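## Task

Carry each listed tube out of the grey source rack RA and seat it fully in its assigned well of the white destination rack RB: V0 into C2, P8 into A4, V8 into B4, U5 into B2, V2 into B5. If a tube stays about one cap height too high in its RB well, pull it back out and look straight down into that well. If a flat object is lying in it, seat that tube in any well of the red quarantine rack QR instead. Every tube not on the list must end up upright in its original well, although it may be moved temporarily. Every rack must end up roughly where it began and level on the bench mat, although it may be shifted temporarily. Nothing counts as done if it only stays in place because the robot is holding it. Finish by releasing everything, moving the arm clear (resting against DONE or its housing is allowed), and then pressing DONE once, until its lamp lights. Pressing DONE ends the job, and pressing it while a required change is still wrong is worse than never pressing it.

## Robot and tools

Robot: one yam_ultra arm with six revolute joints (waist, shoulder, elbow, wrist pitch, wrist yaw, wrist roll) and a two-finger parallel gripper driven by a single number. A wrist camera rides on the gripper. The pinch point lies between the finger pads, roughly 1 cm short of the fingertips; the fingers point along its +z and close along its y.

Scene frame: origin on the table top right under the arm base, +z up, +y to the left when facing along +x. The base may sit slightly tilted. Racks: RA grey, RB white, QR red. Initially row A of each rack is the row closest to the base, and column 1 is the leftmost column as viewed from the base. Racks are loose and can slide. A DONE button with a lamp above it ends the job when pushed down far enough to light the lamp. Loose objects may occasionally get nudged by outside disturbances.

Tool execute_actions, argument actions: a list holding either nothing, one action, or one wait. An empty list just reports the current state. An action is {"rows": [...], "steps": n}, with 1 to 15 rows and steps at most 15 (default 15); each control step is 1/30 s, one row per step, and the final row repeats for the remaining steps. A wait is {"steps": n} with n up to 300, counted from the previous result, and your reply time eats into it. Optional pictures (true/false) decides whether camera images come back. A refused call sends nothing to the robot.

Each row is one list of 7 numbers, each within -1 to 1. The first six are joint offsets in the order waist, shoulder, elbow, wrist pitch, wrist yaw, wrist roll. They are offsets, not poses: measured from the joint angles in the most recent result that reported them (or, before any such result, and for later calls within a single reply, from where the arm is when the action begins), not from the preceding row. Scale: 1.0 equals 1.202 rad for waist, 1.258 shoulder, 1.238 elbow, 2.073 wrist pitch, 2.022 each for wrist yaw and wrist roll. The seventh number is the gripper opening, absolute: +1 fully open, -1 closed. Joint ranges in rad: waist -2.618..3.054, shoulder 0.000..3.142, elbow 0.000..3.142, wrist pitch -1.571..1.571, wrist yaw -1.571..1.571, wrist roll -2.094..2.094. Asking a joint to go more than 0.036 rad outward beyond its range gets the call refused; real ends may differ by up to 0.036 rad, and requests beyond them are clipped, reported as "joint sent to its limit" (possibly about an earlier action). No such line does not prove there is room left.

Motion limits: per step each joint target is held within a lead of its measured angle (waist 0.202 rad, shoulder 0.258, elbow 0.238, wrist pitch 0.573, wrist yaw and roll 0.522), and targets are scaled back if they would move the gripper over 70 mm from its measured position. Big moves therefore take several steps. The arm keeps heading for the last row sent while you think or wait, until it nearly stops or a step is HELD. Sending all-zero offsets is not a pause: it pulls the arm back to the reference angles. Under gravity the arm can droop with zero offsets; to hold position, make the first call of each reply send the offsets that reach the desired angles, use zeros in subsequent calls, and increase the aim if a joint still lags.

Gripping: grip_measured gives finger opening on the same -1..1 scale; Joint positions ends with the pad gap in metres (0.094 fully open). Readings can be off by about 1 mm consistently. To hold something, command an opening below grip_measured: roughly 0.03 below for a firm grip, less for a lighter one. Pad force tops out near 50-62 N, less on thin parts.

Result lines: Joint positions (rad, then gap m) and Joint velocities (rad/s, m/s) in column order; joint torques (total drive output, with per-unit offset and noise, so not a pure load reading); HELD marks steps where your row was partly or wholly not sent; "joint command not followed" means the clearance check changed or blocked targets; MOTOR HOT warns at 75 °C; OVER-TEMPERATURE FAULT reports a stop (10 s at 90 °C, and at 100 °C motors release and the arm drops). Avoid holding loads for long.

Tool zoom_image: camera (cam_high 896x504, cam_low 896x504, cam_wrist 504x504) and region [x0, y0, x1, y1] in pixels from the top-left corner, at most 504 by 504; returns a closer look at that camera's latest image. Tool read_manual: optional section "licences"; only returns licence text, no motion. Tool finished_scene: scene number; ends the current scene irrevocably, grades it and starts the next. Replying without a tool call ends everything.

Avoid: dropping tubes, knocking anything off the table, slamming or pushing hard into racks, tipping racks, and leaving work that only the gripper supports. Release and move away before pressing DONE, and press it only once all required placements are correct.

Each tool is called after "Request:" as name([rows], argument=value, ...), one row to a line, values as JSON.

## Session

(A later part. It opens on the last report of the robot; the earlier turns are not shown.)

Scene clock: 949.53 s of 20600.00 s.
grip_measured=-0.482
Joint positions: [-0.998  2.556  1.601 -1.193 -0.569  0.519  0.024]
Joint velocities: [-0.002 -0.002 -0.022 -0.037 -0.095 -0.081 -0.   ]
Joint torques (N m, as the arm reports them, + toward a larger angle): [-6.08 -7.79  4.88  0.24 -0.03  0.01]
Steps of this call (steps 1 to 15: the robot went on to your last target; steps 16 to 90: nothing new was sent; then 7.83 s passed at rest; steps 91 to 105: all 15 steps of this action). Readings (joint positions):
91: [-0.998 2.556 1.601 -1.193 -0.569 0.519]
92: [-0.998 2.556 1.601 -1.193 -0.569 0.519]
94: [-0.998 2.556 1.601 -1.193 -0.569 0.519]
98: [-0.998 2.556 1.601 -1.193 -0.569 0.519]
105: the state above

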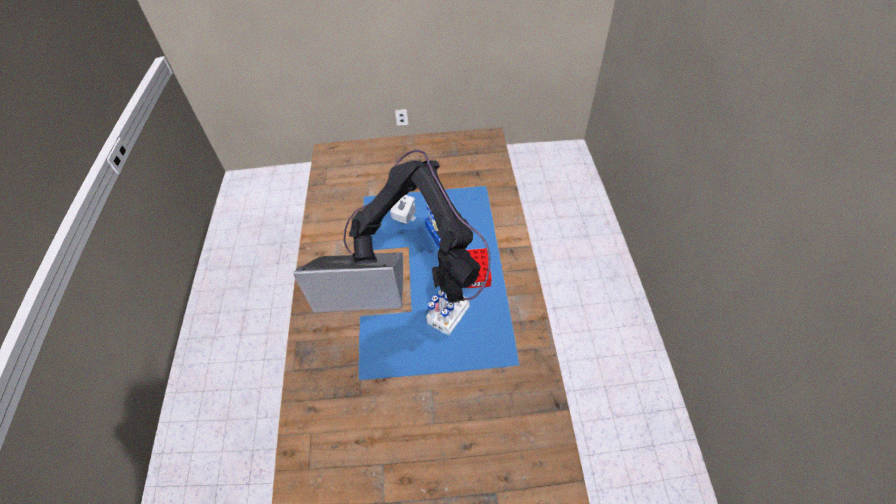

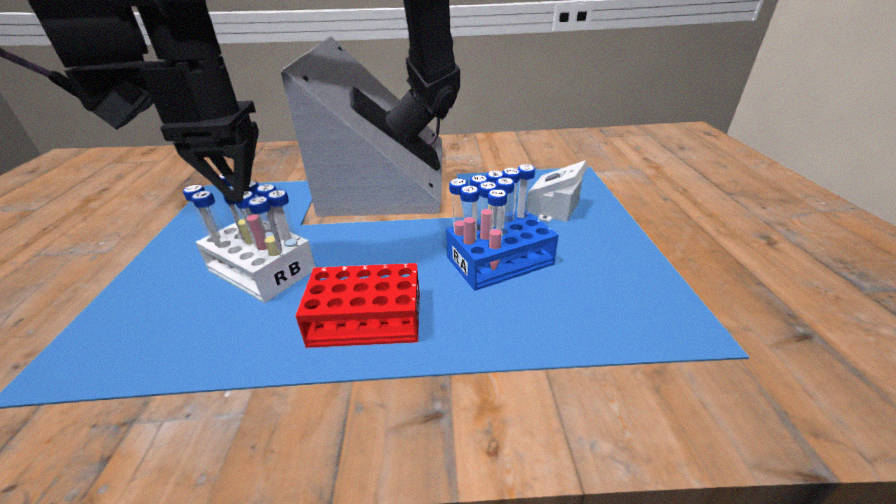

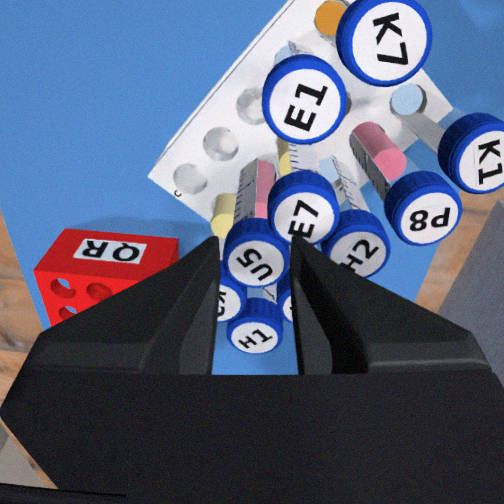

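Request:
execute_actions([
  {"rows":[[-0.004,0,0.010,-0.010,0.002,0,-0.48],[-0.010,0,0.022,-0.019,0.004,0,-0.48],[-0.016,0,0.033,-0.027,0.006,0,-0.48],[-0.022,0,0.044,-0.034,0.008,0,-0.47],[-0.028,0,0.055,-0.041,0.009,0,-0.46],[-0.033,0,0.065,-0.047,0.010,-0.004,-0.45],[-0.037,0,0.074,-0.051,0.011,-0.010,-0.44],[-0.040,0,0.081,-0.053,0.011,-0.018,-0.43],[-0.042,0,0.086,-0.053,0.011,-0.028,-0.42],[-0.042,0,0.086,-0.053,0.011,-0.040,-0.41]],"steps":10},
], pictures=false)

Request:
execute_actions([
  {"rows":[[0,-0.005,0.010,-0.012,0,-0.045,-0.40],[0.008,-0.015,0.004,-0.013,-0.002,-0.062,-0.40],[0.020,-0.031,-0.006,-0.014,-0.004,-0.082,-0.40],[0.033,-0.049,-0.016,-0.015,-0.007,-0.103,-0.40],[0.045,-0.067,-0.026,-0.016,-0.009,-0.124,-0.40],[0.057,-0.086,-0.035,-0.017,-0.012,-0.145,-0.40],[0.070,-0.105,-0.044,-0.018,-0.015,-0.166,-0.40],[0.083,-0.124,-0.053,-0.019,-0.018,-0.187,-0.40],[0.096,-0.143,-0.062,-0.020,-0.020,-0.208,-0.40],[0.109,-0.163,-0.071,-0.021,-0.023,-0.229,-0.40],[0.122,-0.182,-0.080,-0.022,-0.026,-0.250,-0.40],[0.135,-0.201,-0.089,-0.023,-0.028,-0.271,-0.40],[0.147,-0.220,-0.098,-0.024,-0.031,-0.292,-0.40],[0.159,-0.238,-0.106,-0.025,-0.034,-0.313,-0.40],[0.171,-0.256,-0.115,-0.026,-0.036,-0.334,-0.40]]},
], pictures=false)

Request:
execute_actions([
  {"rows":[[0.036,-0.067,-0.038,-0.009,-0.020,-0.112,-0.40],[0.048,-0.084,-0.045,-0.010,-0.023,-0.133,-0.40],[0.059,-0.101,-0.053,-0.011,-0.025,-0.154,-0.40],[0.071,-0.118,-0.061,-0.011,-0.028,-0.175,-0.40],[0.082,-0.135,-0.068,-0.012,-0.030,-0.196,-0.40],[0.094,-0.152,-0.076,-0.013,-0.033,-0.217,-0.40],[0.105,-0.169,-0.084,-0.014,-0.035,-0.238,-0.40],[0.116,-0.187,-0.091,-0.015,-0.037,-0.259,-0.40],[0.128,-0.204,-0.099,-0.015,-0.040,-0.280,-0.40],[0.139,-0.221,-0.106,-0.016,-0.042,-0.301,-0.40],[0.151,-0.238,-0.114,-0.017,-0.045,-0.322,-0.40],[0.162,-0.255,-0.122,-0.018,-0.047,-0.343,-0.40],[0.174,-0.272,-0.129,-0.019,-0.049,-0.364,-0.40],[0.185,-0.289,-0.137,-0.019,-0.052,-0.385,-0.40],[0.196,-0.306,-0.145,-0.020,-0.054,-0.406,-0.40]]},
], pictures=false)

Request:
execute_actions([
  {"rows":[[0.038,-0.069,-0.039,-0.009,-0.021,-0.113,-0.40],[0.051,-0.088,-0.047,-0.010,-0.023,-0.136,-0.40],[0.064,-0.108,-0.056,-0.011,-0.026,-0.159,-0.40],[0.076,-0.127,-0.064,-0.012,-0.029,-0.182,-0.40],[0.089,-0.146,-0.073,-0.013,-0.032,-0.205,-0.40],[0.102,-0.165,-0.082,-0.013,-0.034,-0.228,-0.40],[0.115,-0.184,-0.090,-0.014,-0.037,-0.251,-0.40],[0.128,-0.204,-0.099,-0.015,-0.040,-0.274,-0.40],[0.141,-0.223,-0.107,-0.016,-0.043,-0.297,-0.40],[0.154,-0.243,-0.116,-0.017,-0.045,-0.320,-0.40],[0.166,-0.263,-0.125,-0.018,-0.048,-0.341,-0.40],[0.176,-0.281,-0.133,-0.019,-0.051,-0.359,-0.40],[0.184,-0.297,-0.140,-0.020,-0.054,-0.375,-0.40],[0.190,-0.310,-0.146,-0.021,-0.056,-0.387,-0.40],[0.194,-0.320,-0.150,-0.022,-0.058,-0.396,-0.40]]},
], pictures=false)

Request:
execute_actions([
  {"steps":15},
])

Request:
zoom_image(camera="cam_low", region=[170, 130, 330, 290])

Scene clock: 1046.33 s of 20600.00 s.
grip_measured=-0.417
Joint positions: [-1.022  2.556  1.677 -1.268 -0.562  0.493  0.027]
Joint velocities: [-0.168  0.002  0.237 -0.154 -0.051 -0.432  0.009]
Joint torques (N m, as the arm reports them, + toward a larger angle): [-7.31 -7.78  6.03  0.07  0.1  -0.04]
Steps of this call (steps 1 to 15: the robot went on to your last target; steps 16 to 130: nothing new was sent; then 92.13 s passed at rest; steps 131 to 140: all 10 steps of this action). Readings (joint positions):
131: [-0.998 2.556 1.601 -1.194 -0.569 0.519]
132: [-0.998 2.556 1.602 -1.199 -0.569 0.519]
134: [-0.998 2.556 1.610 -1.215 -0.568 0.519]
138: [-1.010 2.556 1.656 -1.257 -0.564 0.511]
140: the state above

Scene clock: 1046.83 s of 20600.00 s.
grip_measured=-0.402
Joint positions: [-0.832  2.285  1.571 -1.297 -0.609 -0.002  0.028]
Joint velocities: [ 0.408 -0.725 -0.32  -0.037 -0.168 -1.223  0.   ]
Joint torques (N m, as the arm reports them, + toward a larger angle): [-7.25 -6.87  3.47  0.11 -0.05 -0.01]
Steps of this call (steps 1 to 15: all 15 steps of this action). Readings (joint positions):
1: [-1.025 2.555 1.680 -1.269 -0.562 0.478]
2: [-1.025 2.554 1.681 -1.270 -0.562 0.459]
4: [-1.016 2.548 1.678 -1.275 -0.562 0.409]
8: [-0.959 2.475 1.635 -1.281 -0.570 0.276]
15: the state above

Scene clock: 1047.33 s of 20600.00 s.
grip_measured=-0.402
Joint positions: [-0.615  1.953  1.422 -1.318 -0.687 -0.638  0.028]
Joint velocities: [ 0.364 -0.608 -0.281 -0.037 -0.095 -1.209 -0.001]
Joint torques (N m, as the arm reports them, + toward a larger angle): [-6.2  -5.98  3.47  0.1  -0.12 -0.01]
Steps of this call (steps 1 to 15: all 15 steps of this action). Readings (joint positions):
1: [-0.816 2.260 1.560 -1.299 -0.614 -0.045]
2: [-0.800 2.235 1.549 -1.299 -0.620 -0.087]
4: [-0.768 2.189 1.528 -1.302 -0.632 -0.172]
8: [-0.708 2.103 1.489 -1.307 -0.654 -0.341]
15: the state above

Scene clock: 1047.83 s of 20600.00 s.
grip_measured=-0.402
Joint positions: [-0.388  1.59   1.264 -1.343 -0.771 -1.291  0.028]
Joint velocities: [ 0.237 -0.535 -0.212 -0.095 -0.212 -0.974 -0.001]
Joint torques (N m, as the arm reports them, + toward a larger angle): [-5.33 -4.32  3.25  0.14 -0.12  0.01]
Steps of this call (steps 1 to 15: all 15 steps of this action). Readings (joint positions):
1: [-0.600 1.930 1.411 -1.318 -0.692 -0.681]
2: [-0.584 1.906 1.399 -1.319 -0.697 -0.724]
4: [-0.549 1.855 1.375 -1.322 -0.709 -0.812]
8: [-0.482 1.754 1.334 -1.328 -0.732 -0.993]
15: the state above

Scene clock: 1048.33 s of 20600.00 s.
grip_measured=-0.402
Joint positions: [-0.378  1.558  1.251 -1.354 -0.789 -1.429  0.028]
Joint velocities: [-0.022  0.002 -0.002 -0.022  0.081 -0.051 -0.001]
Joint torques (N m, as the arm reports them, + toward a larger angle): [-4.72 -4.01  3.13  0.13 -0.18 -0.04]
Steps of this call (steps 1 to 15: the robot went on to your last target). Readings (joint positions):
1: [-0.382 1.575 1.259 -1.347 -0.776 -1.320]
2: [-0.378 1.564 1.257 -1.351 -0.781 -1.343]
4: [-0.378 1.558 1.256 -1.354 -0.786 -1.376]
8: [-0.378 1.558 1.253 -1.354 -0.788 -1.411]
15: the state above

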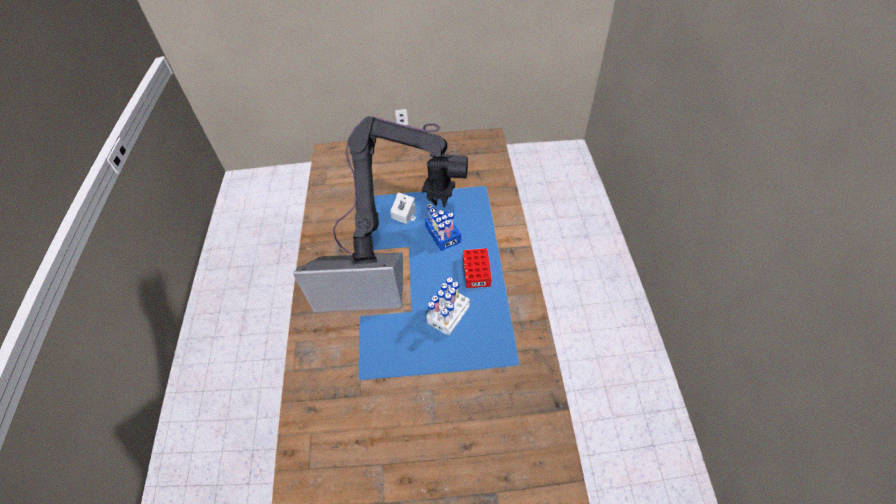

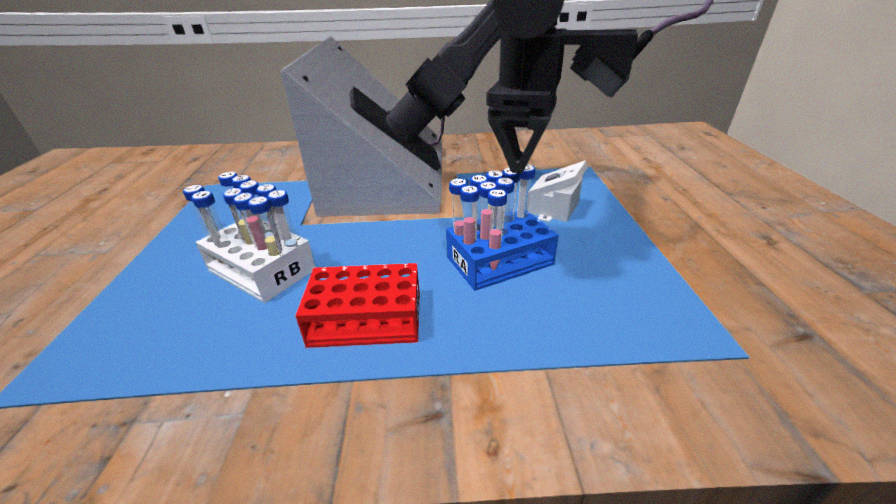

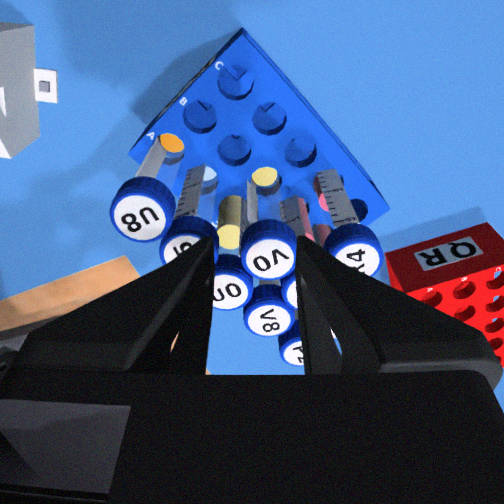

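Region (170, 130, 330, 290) of cam_low's 896x504 image, scaled by 3.150, with more detail than that image has.

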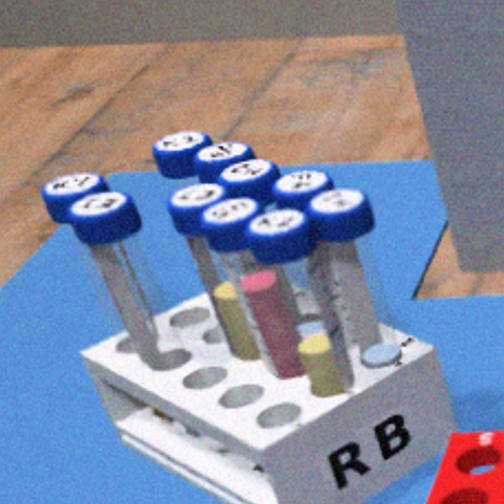

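Request:
execute_actions([
  {"rows":[[-0.006,0.003,-0.002,0.004,0.002,-0.002,-0.40],[-0.012,0.007,-0.005,0.008,0.004,-0.004,-0.40],[-0.017,0.011,-0.009,0.012,0.006,-0.006,-0.40],[-0.021,0.015,-0.014,0.015,0.007,-0.008,-0.40],[-0.024,0.019,-0.019,0.018,0.008,-0.010,-0.40],[-0.026,0.022,-0.024,0.020,0.009,-0.011,-0.40],[-0.027,0.024,-0.028,0.021,0.009,-0.011,-0.40],[-0.027,0.025,-0.030,0.021,0.009,-0.011,-0.40]],"steps":15},
])

Scene clock: 1068.10 s of 20600.00 s.
grip_measured=-0.402
Joint positions: [-0.39   1.584  1.225 -1.321 -0.773 -1.445  0.028]
Joint velocities: [ 0.002  0.007  0.012 -0.007  0.007 -0.051  0.001]
Joint torques (N m, as the arm reports them, + toward a larger angle): [-6.02 -3.18  3.25  0.27  0.02 -0.02]
Steps of this call (steps 1 to 15: the robot went on to your last target; steps 16 to 90: nothing new was sent; then 16.27 s passed at rest; steps 91 to 105: all 15 steps of this action). Readings (joint positions):
91: [-0.378 1.558 1.251 -1.354 -0.789 -1.434]
92: [-0.378 1.558 1.251 -1.353 -0.788 -1.434]
94: [-0.378 1.558 1.251 -1.348 -0.786 -1.435]
98: [-0.387 1.571 1.240 -1.330 -0.780 -1.442]
105: the state above

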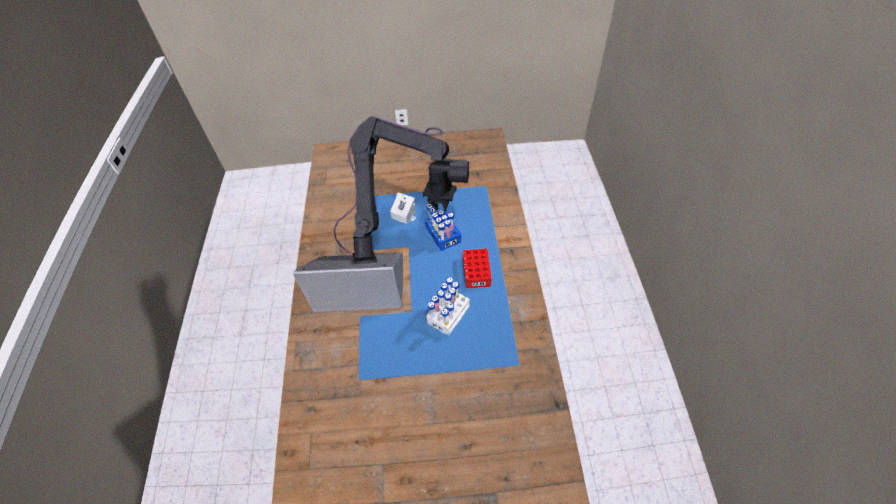

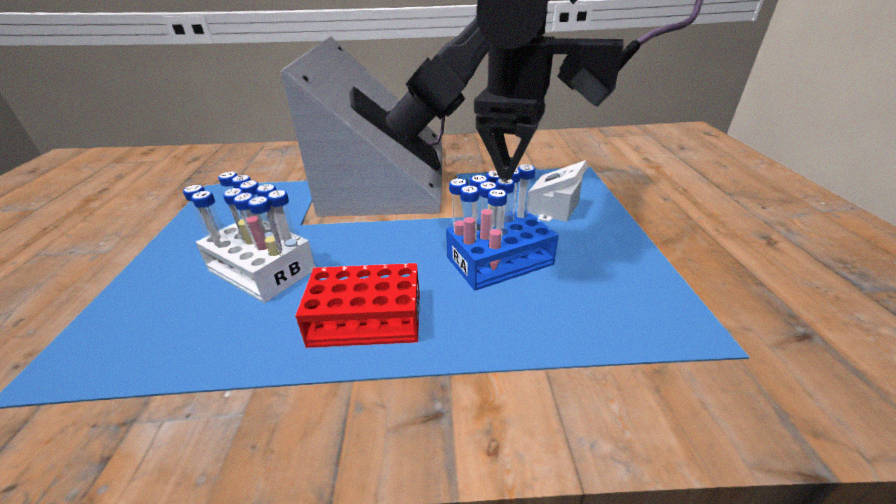

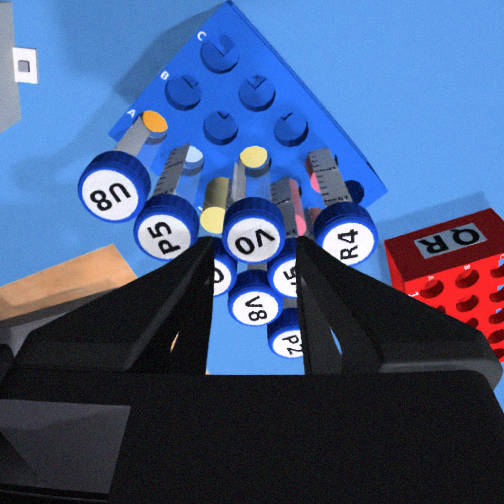

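Request:
execute_actions([
  {"rows":[[0,0,0,0.007,-0.003,0.006,-0.40],[0,-0.002,-0.003,0.014,-0.005,0.011,-0.40],[0.002,-0.005,-0.008,0.021,-0.007,0.016,-0.40],[0.006,-0.008,-0.014,0.028,-0.008,0.021,-0.40],[0.011,-0.011,-0.020,0.035,-0.009,0.026,-0.40],[0.016,-0.013,-0.026,0.042,-0.010,0.031,-0.40],[0.021,-0.015,-0.032,0.049,-0.010,0.036,-0.40],[0.026,-0.017,-0.038,0.055,-0.010,0.041,-0.40],[0.031,-0.019,-0.044,0.061,-0.010,0.046,-0.40],[0.036,-0.020,-0.050,0.066,-0.010,0.050,-0.40],[0.041,-0.021,-0.056,0.070,-0.010,0.053,-0.40],[0.046,-0.022,-0.062,0.073,-0.010,0.056,-0.40],[0.050,-0.023,-0.067,0.073,-0.010,0.056,-0.40],[0.054,-0.024,-0.072,0.073,-0.010,0.056,-0.40],[0.057,-0.024,-0.076,0.073,-0.010,0.056,-0.40]]},
], pictures=false)

Request:
execute_actions([
  {"steps":10},
])

Scene clock: 1092.30 s of 20600.00 s.
grip_measured=-0.402
Joint positions: [-0.353  1.554  1.175 -1.209 -0.776 -1.355  0.028]
Joint velocities: [ 0.027 -0.1   -0.115  0.11   0.022  0.095  0.   ]
Joint torques (N m, as the arm reports them, + toward a larger angle): [-1.95 -3.12  1.63  0.5  -0.2   0.07]
Steps of this call (steps 1 to 15: the robot went on to your last target; steps 16 to 90: nothing new was sent; then 20.70 s passed at rest; steps 91 to 105: all 15 steps of this action). Readings (joint positions):
91: [-0.390 1.584 1.225 -1.318 -0.773 -1.445]
92: [-0.390 1.584 1.225 -1.317 -0.773 -1.442]
94: [-0.390 1.584 1.225 -1.306 -0.773 -1.432]
98: [-0.372 1.584 1.208 -1.261 -0.777 -1.403]
105: the state above

Scene clock: 1092.63 s of 20600.00 s.
grip_measured=-0.402
Joint positions: [-0.353  1.549  1.171 -1.199 -0.775 -1.34   0.028]
Joint velocities: [-0.012  0.002 -0.002 -0.037  0.051 -0.022 -0.002]
Joint torques (N m, as the arm reports them, + toward a larger angle): [-1.94 -3.29  1.44  0.6  -0.23  0.11]
Steps of this call (steps 1 to 10: the robot went on to your last target). Readings (joint positions):
1: [-0.353 1.552 1.173 -1.206 -0.776 -1.352]
2: [-0.353 1.550 1.172 -1.203 -0.775 -1.349]
4: [-0.353 1.549 1.171 -1.200 -0.775 -1.345]
8: [-0.353 1.549 1.171 -1.199 -0.775 -1.342]
10: the state above

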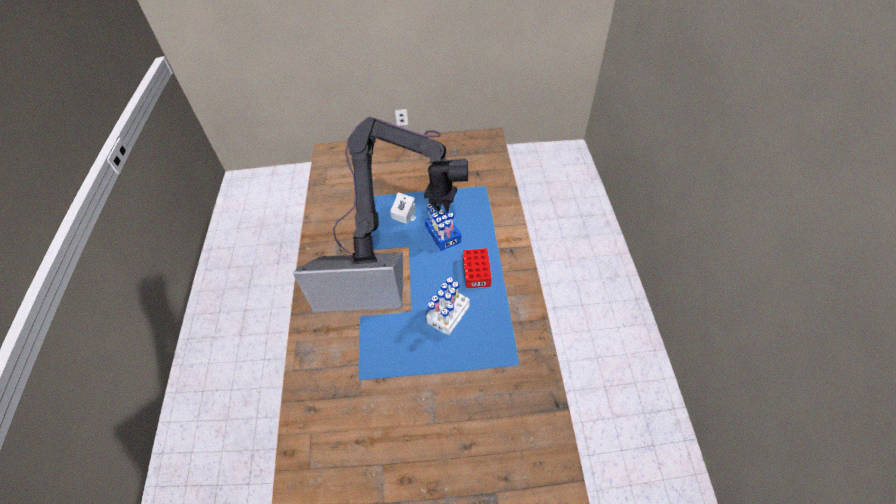

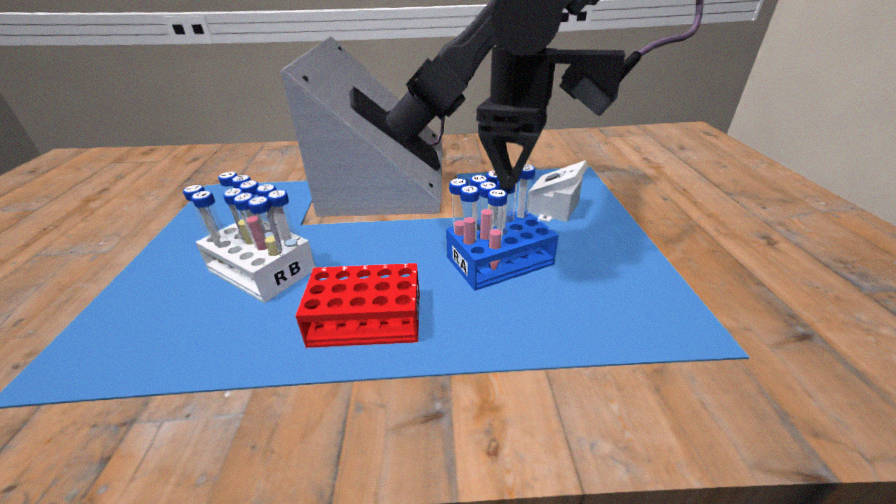

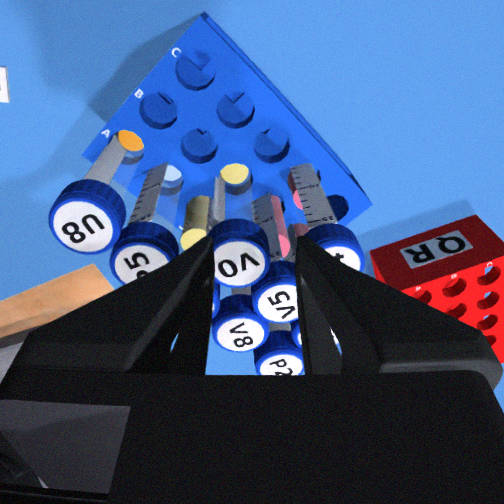

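Request:
execute_actions([
  {"rows":[[-0.008,0,0.010,-0.004,-0.001,0,-0.40],[-0.016,0,0.020,-0.010,-0.002,0,-0.40],[-0.022,0.002,0.029,-0.017,-0.003,0,-0.40],[-0.027,0.005,0.036,-0.024,-0.004,0,-0.40],[-0.030,0.009,0.041,-0.030,-0.005,0,-0.40],[-0.031,0.014,0.044,-0.035,-0.006,0,-0.40],[-0.031,0.019,0.044,-0.039,-0.007,0,-0.40],[-0.031,0.023,0.044,-0.042,-0.007,0,-0.40],[-0.031,0.027,0.044,-0.043,-0.007,0,-0.40],[-0.031,0.029,0.044,-0.043,-0.007,0,-0.40]],"steps":15},
], pictures=false)

Request:
execute_actions([
  {"steps":8},
])

Scene clock: 1114.00 s of 20600.00 s.
grip_measured=-0.402
Joint positions: [-0.37   1.579  1.205 -1.266 -0.776 -1.339  0.028]
Joint velocities: [ 0.007 -0.002 -0.002 -0.081  0.066  0.11   0.   ]
Joint torques (N m, as the arm reports them, + toward a larger angle): [-5.97 -3.25  5.54  0.08 -0.17 -0.01]
Steps of this call (steps 1 to 30: the robot went on to your last target; steps 31 to 90: nothing new was sent; then 17.87 s passed at rest; steps 91 to 105: all 15 steps of this action). Readings (joint positions):
91: [-0.354 1.549 1.173 -1.201 -0.774 -1.339]
92: [-0.356 1.549 1.174 -1.202 -0.774 -1.339]
94: [-0.358 1.549 1.179 -1.210 -0.774 -1.339]
98: [-0.369 1.555 1.202 -1.240 -0.776 -1.339]
105: the state above

Scene clock: 1114.27 s of 20600.00 s.
grip_measured=-0.402
Joint positions: [-0.37   1.579  1.205 -1.273 -0.776 -1.339  0.028]
Joint velocities: [-0.022 -0.017  0.017  0.007  0.051 -0.007 -0.001]
Joint torques (N m, as the arm reports them, + toward a larger angle): [-5.99 -3.23  5.51  0.09 -0.17  0.  ]
Steps of this call (steps 1 to 8: the robot went on to your last target). Readings (joint positions):
1: [-0.370 1.579 1.205 -1.267 -0.776 -1.339]
2: [-0.370 1.579 1.205 -1.269 -0.776 -1.339]
4: [-0.370 1.579 1.205 -1.271 -0.776 -1.339]
8: the state above

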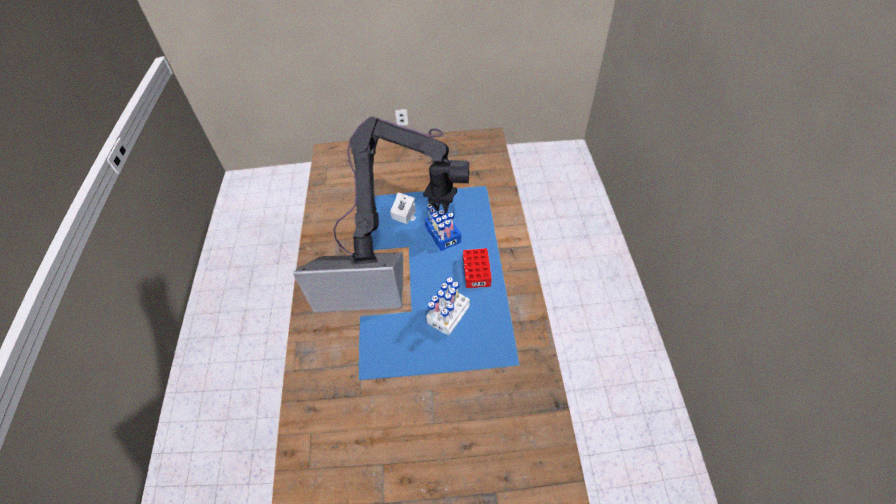

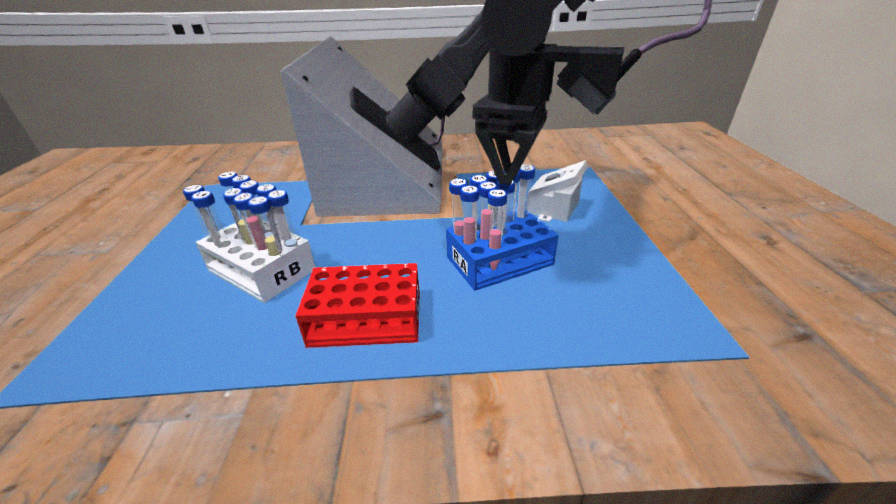

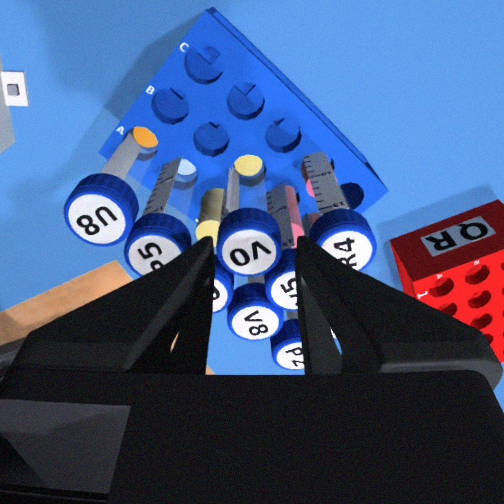

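Request:
execute_actions([
  {"rows":[[0.003,-0.008,-0.008,0.006,-0.004,0,-0.40],[0.007,-0.014,-0.016,0.013,-0.007,0,-0.40],[0.011,-0.015,-0.022,0.019,-0.009,0,-0.40],[0.014,-0.016,-0.026,0.023,-0.009,0,-0.40],[0.017,-0.017,-0.030,0.027,-0.009,0,-0.40],[0.020,-0.017,-0.034,0.030,-0.009,0,-0.40],[0.023,-0.018,-0.038,0.034,-0.009,0,-0.40],[0.026,-0.019,-0.043,0.037,-0.009,0,-0.40],[0.029,-0.019,-0.047,0.041,-0.009,0,-0.40],[0.032,-0.020,-0.051,0.044,-0.009,0,-0.40],[0.035,-0.021,-0.055,0.048,-0.009,0,-0.40],[0.038,-0.021,-0.059,0.050,-0.009,0,-0.40],[0.042,-0.022,-0.063,0.050,-0.009,0,-0.40]],"steps":15},
], pictures=false)

Request:
execute_actions([
  {"steps":8},
])

Scene clock: 1139.73 s of 20600.00 s.
grip_measured=-0.402
Joint positions: [-0.321  1.571  1.143 -1.193 -0.78  -1.339  0.028]
Joint velocities: [ 0.051  0.002 -0.042  0.066 -0.022 -0.051 -0.001]
Joint torques (N m, as the arm reports them, + toward a larger angle): [-4.72 -5.4   3.24  0.34 -0.19  0.01]
Steps of this call (steps 1 to 15: the robot went on to your last target; steps 16 to 90: nothing new was sent; then 21.97 s passed at rest; steps 91 to 105: all 15 steps of this action). Readings (joint positions):
91: [-0.370 1.579 1.205 -1.273 -0.776 -1.339]
92: [-0.369 1.579 1.205 -1.271 -0.776 -1.339]
94: [-0.363 1.578 1.200 -1.258 -0.778 -1.339]
98: [-0.345 1.574 1.177 -1.232 -0.779 -1.339]
105: the state above

Scene clock: 1140.00 s of 20600.00 s.
grip_measured=-0.402
Joint positions: [-0.319  1.569  1.141 -1.18  -0.78  -1.339  0.028]
Joint velocities: [ 0.017  0.012  0.002  0.037 -0.022 -0.022  0.   ]
Joint torques (N m, as the arm reports them, + toward a larger angle): [-4.48 -5.22  3.16  0.31 -0.19  0.01]
Steps of this call (steps 1 to 8: the robot went on to your last target). Readings (joint positions):
1: [-0.320 1.571 1.142 -1.190 -0.780 -1.339]
2: [-0.319 1.571 1.141 -1.188 -0.780 -1.339]
4: [-0.319 1.570 1.141 -1.184 -0.780 -1.339]
8: the state above

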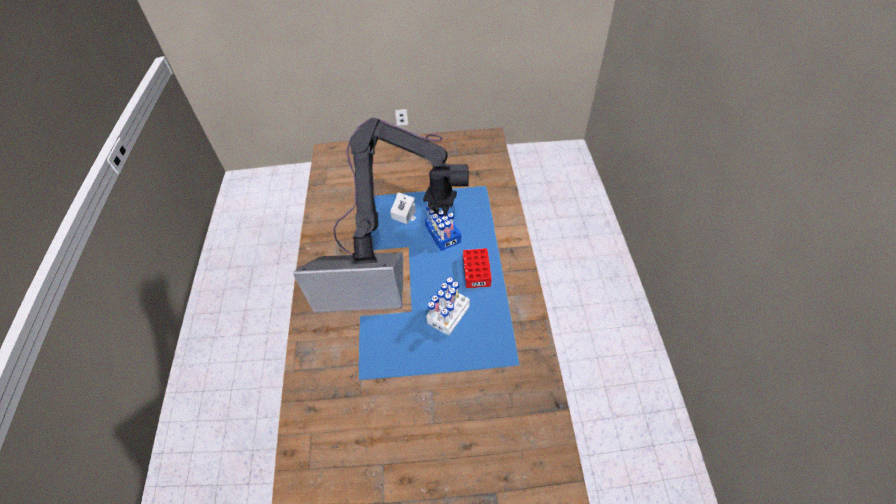

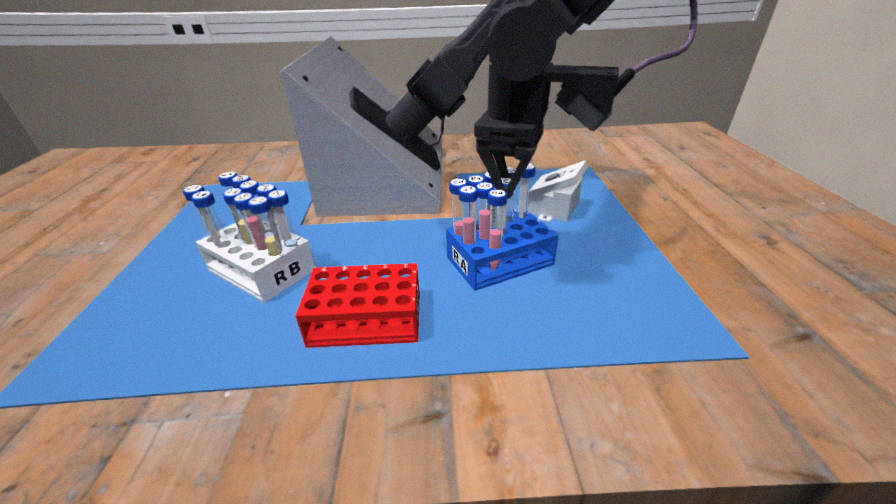

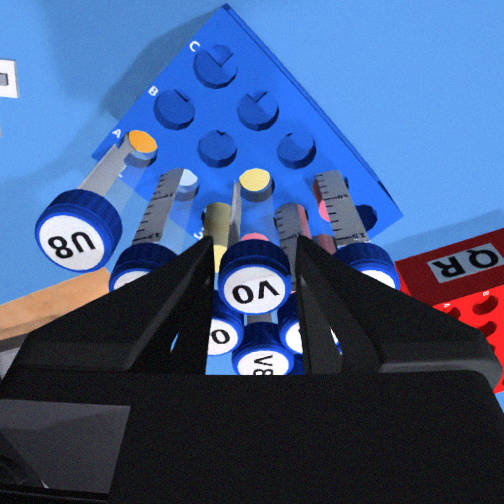

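Request:
execute_actions([
  {"rows":[[0,0,0,0,0,0,-0.43],[0,0,0,0,0,0,-0.46],[0,0,0,0,0,0,-0.49],[0,0,0,0,0,0,-0.51],[0,0,0,0,0,0,-0.525],[0,0,0,0,0,0,-0.535],[0,0,0,0,0,0,-0.545],[0,0,0,0,0,0,-0.555],[0,0,0,0,0,0,-0.565],[0,0,0,0,0,0,-0.57]],"steps":13},
])

Request:
execute_actions([
  {"rows":[[-0.003,0,0.005,-0.006,0.001,0,-0.57],[-0.008,0.001,0.012,-0.013,0.002,0,-0.57],[-0.014,0.003,0.019,-0.020,0.003,0,-0.57],[-0.020,0.005,0.026,-0.027,0.003,0,-0.57],[-0.026,0.007,0.033,-0.033,0.004,0,-0.57],[-0.032,0.009,0.040,-0.039,0.004,0,-0.57],[-0.038,0.011,0.047,-0.045,0.005,0,-0.57],[-0.044,0.013,0.054,-0.051,0.005,0,-0.57],[-0.050,0.014,0.061,-0.057,0.005,0,-0.57],[-0.056,0.016,0.068,-0.063,0.006,0,-0.57],[-0.062,0.018,0.075,-0.069,0.006,0,-0.57],[-0.068,0.019,0.082,-0.075,0.006,0,-0.57],[-0.074,0.021,0.089,-0.081,0.007,0,-0.57],[-0.080,0.023,0.096,-0.087,0.007,0,-0.57],[-0.086,0.024,0.103,-0.093,0.007,0,-0.57]]},
], pictures=false)

Request:
execute_actions([
  {"rows":[[-0.033,0.009,0.036,-0.032,0.003,0,-0.57],[-0.038,0.010,0.042,-0.037,0.003,0,-0.57],[-0.043,0.012,0.048,-0.043,0.004,0,-0.57],[-0.048,0.013,0.054,-0.048,0.004,0,-0.57],[-0.053,0.014,0.060,-0.054,0.004,0,-0.57],[-0.058,0.016,0.066,-0.059,0.005,0,-0.57],[-0.063,0.017,0.072,-0.065,0.005,0,-0.57],[-0.068,0.018,0.078,-0.070,0.005,0,-0.57],[-0.073,0.020,0.084,-0.075,0.006,0,-0.57],[-0.078,0.021,0.090,-0.080,0.006,0,-0.57],[-0.083,0.022,0.096,-0.085,0.006,0,-0.57],[-0.088,0.023,0.102,-0.089,0.007,0,-0.57],[-0.092,0.024,0.108,-0.092,0.007,0,-0.57],[-0.095,0.025,0.113,-0.094,0.007,0,-0.57],[-0.097,0.025,0.116,-0.095,0.007,0,-0.57]]},
], pictures=false)

Request:
execute_actions([
  {"steps":12},
])

Scene clock: 1174.17 s of 20600.00 s.
grip_measured=-0.549
Joint positions: [-0.319  1.569  1.141 -1.178 -0.78  -1.339  0.021]
Joint velocities: [ 0.017 -0.002 -0.007  0.022  0.022  0.007  0.   ]
Joint torques (N m, as the arm reports them, + toward a larger angle): [-4.43 -3.9   4.11  0.19 -0.01  0.01]
Steps of this call (steps 1 to 30: the robot went on to your last target; steps 31 to 100: nothing new was sent; then 30.40 s passed at rest; steps 101 to 113: all 13 steps of this action). Readings (joint positions):
101: [-0.319 1.569 1.141 -1.178 -0.780 -1.339]
102: [-0.319 1.569 1.141 -1.178 -0.780 -1.339]
104: [-0.319 1.569 1.141 -1.178 -0.780 -1.339]
108: [-0.319 1.569 1.141 -1.178 -0.780 -1.339]
113: the state above

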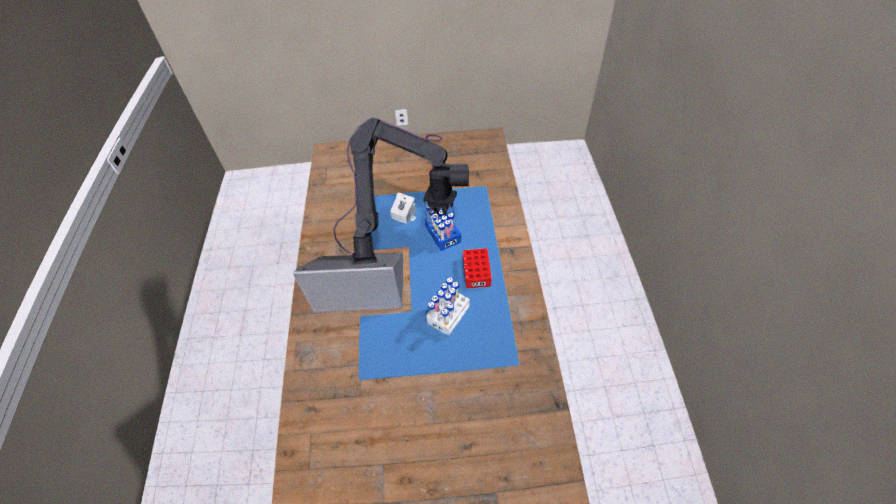

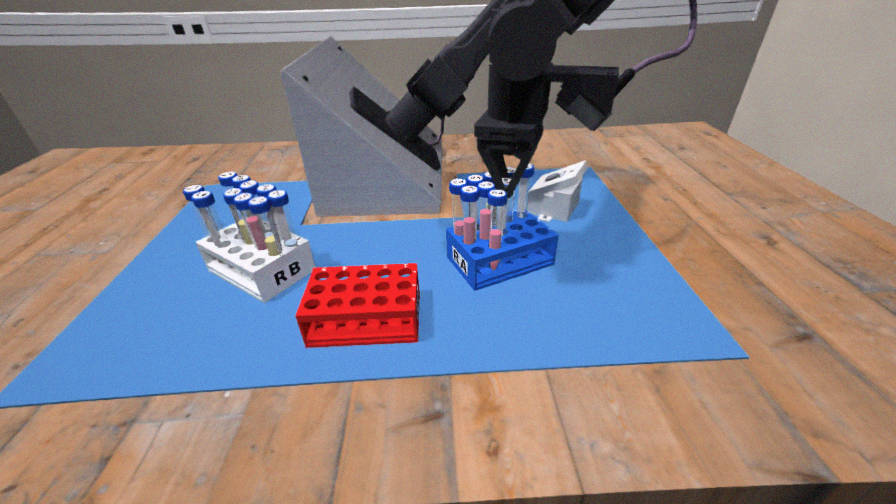

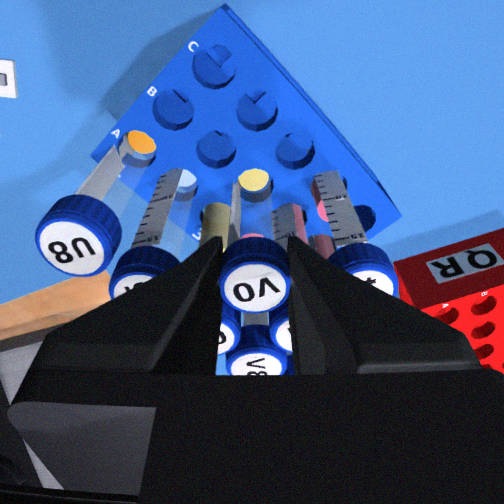

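Scene clock: 1174.67 s of 20600.00 s.
grip_measured=-0.549
Joint positions: [-0.388  1.587  1.228 -1.312 -0.772 -1.339  0.021]
Joint velocities: [-0.198  0.066  0.256 -0.359  0.095  0.007  0.   ]
Joint torques (N m, as the arm reports them, + toward a larger angle): [-6.17 -3.04  5.93  0.16  0.03  0.01]
Steps of this call (steps 1 to 15: all 15 steps of this action). Readings (joint positions):
1: [-0.319 1.569 1.141 -1.178 -0.780 -1.339]
2: [-0.319 1.569 1.141 -1.179 -0.780 -1.339]
4: [-0.319 1.569 1.142 -1.184 -0.777 -1.339]
8: [-0.337 1.570 1.168 -1.221 -0.774 -1.339]
15: the state above

Scene clock: 1175.17 s of 20600.00 s.
grip_measured=-0.549
Joint positions: [-0.478  1.608  1.339 -1.464 -0.762 -1.339  0.021]
Joint velocities: [-0.11   0.017  0.178 -0.139  0.007  0.051 -0.001]
Joint torques (N m, as the arm reports them, + toward a larger angle): [-6.06 -2.56  5.82  0.1   0.01  0.01]
Steps of this call (steps 1 to 15: all 15 steps of this action). Readings (joint positions):
1: [-0.395 1.589 1.236 -1.322 -0.771 -1.339]
2: [-0.402 1.590 1.244 -1.332 -0.771 -1.339]
4: [-0.415 1.592 1.258 -1.352 -0.769 -1.339]
8: [-0.438 1.598 1.289 -1.396 -0.767 -1.339]
15: the state above

Scene clock: 1175.57 s of 20600.00 s.
grip_measured=-0.549
Joint positions: [-0.485  1.609  1.349 -1.492 -0.761 -1.339  0.021]
Joint velocities: [-0.017  0.007 -0.022 -0.051  0.051 -0.007  0.   ]
Joint torques (N m, as the arm reports them, + toward a larger angle): [-5.99 -2.42  5.7   0.11  0.01  0.01]
Steps of this call (steps 1 to 12: the robot went on to your last target). Readings (joint positions):
1: [-0.482 1.609 1.343 -1.470 -0.762 -1.339]
2: [-0.484 1.609 1.347 -1.474 -0.762 -1.339]
4: [-0.485 1.609 1.349 -1.481 -0.761 -1.339]
8: [-0.485 1.609 1.349 -1.489 -0.761 -1.339]
12: the state above

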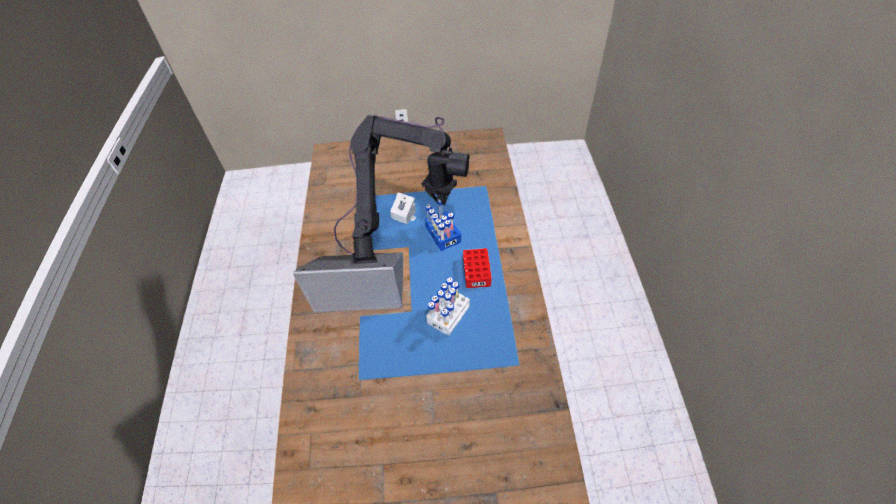

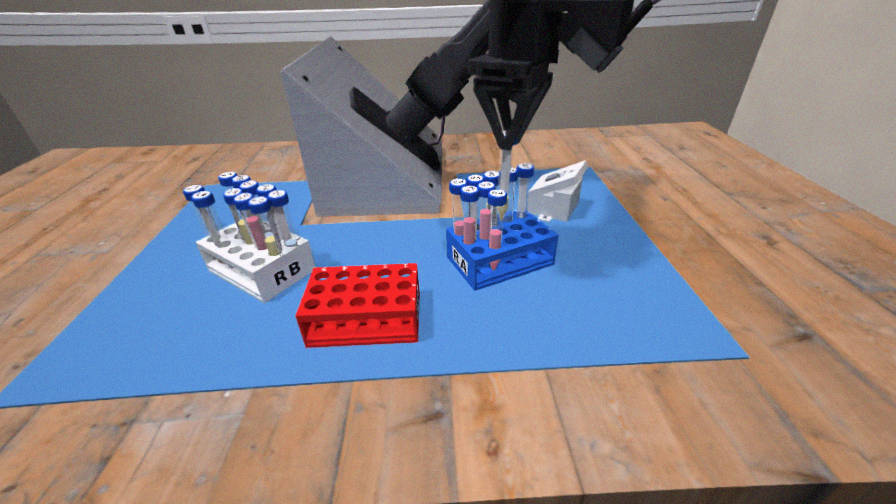

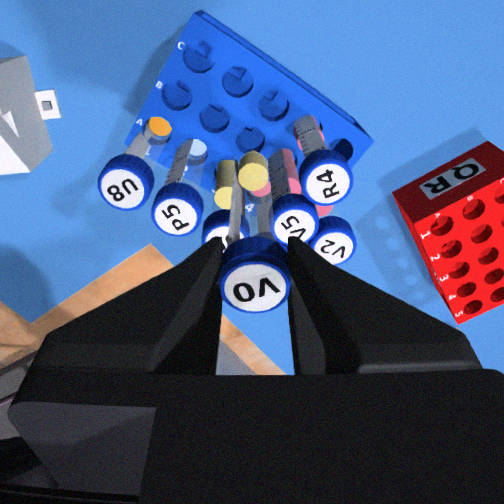

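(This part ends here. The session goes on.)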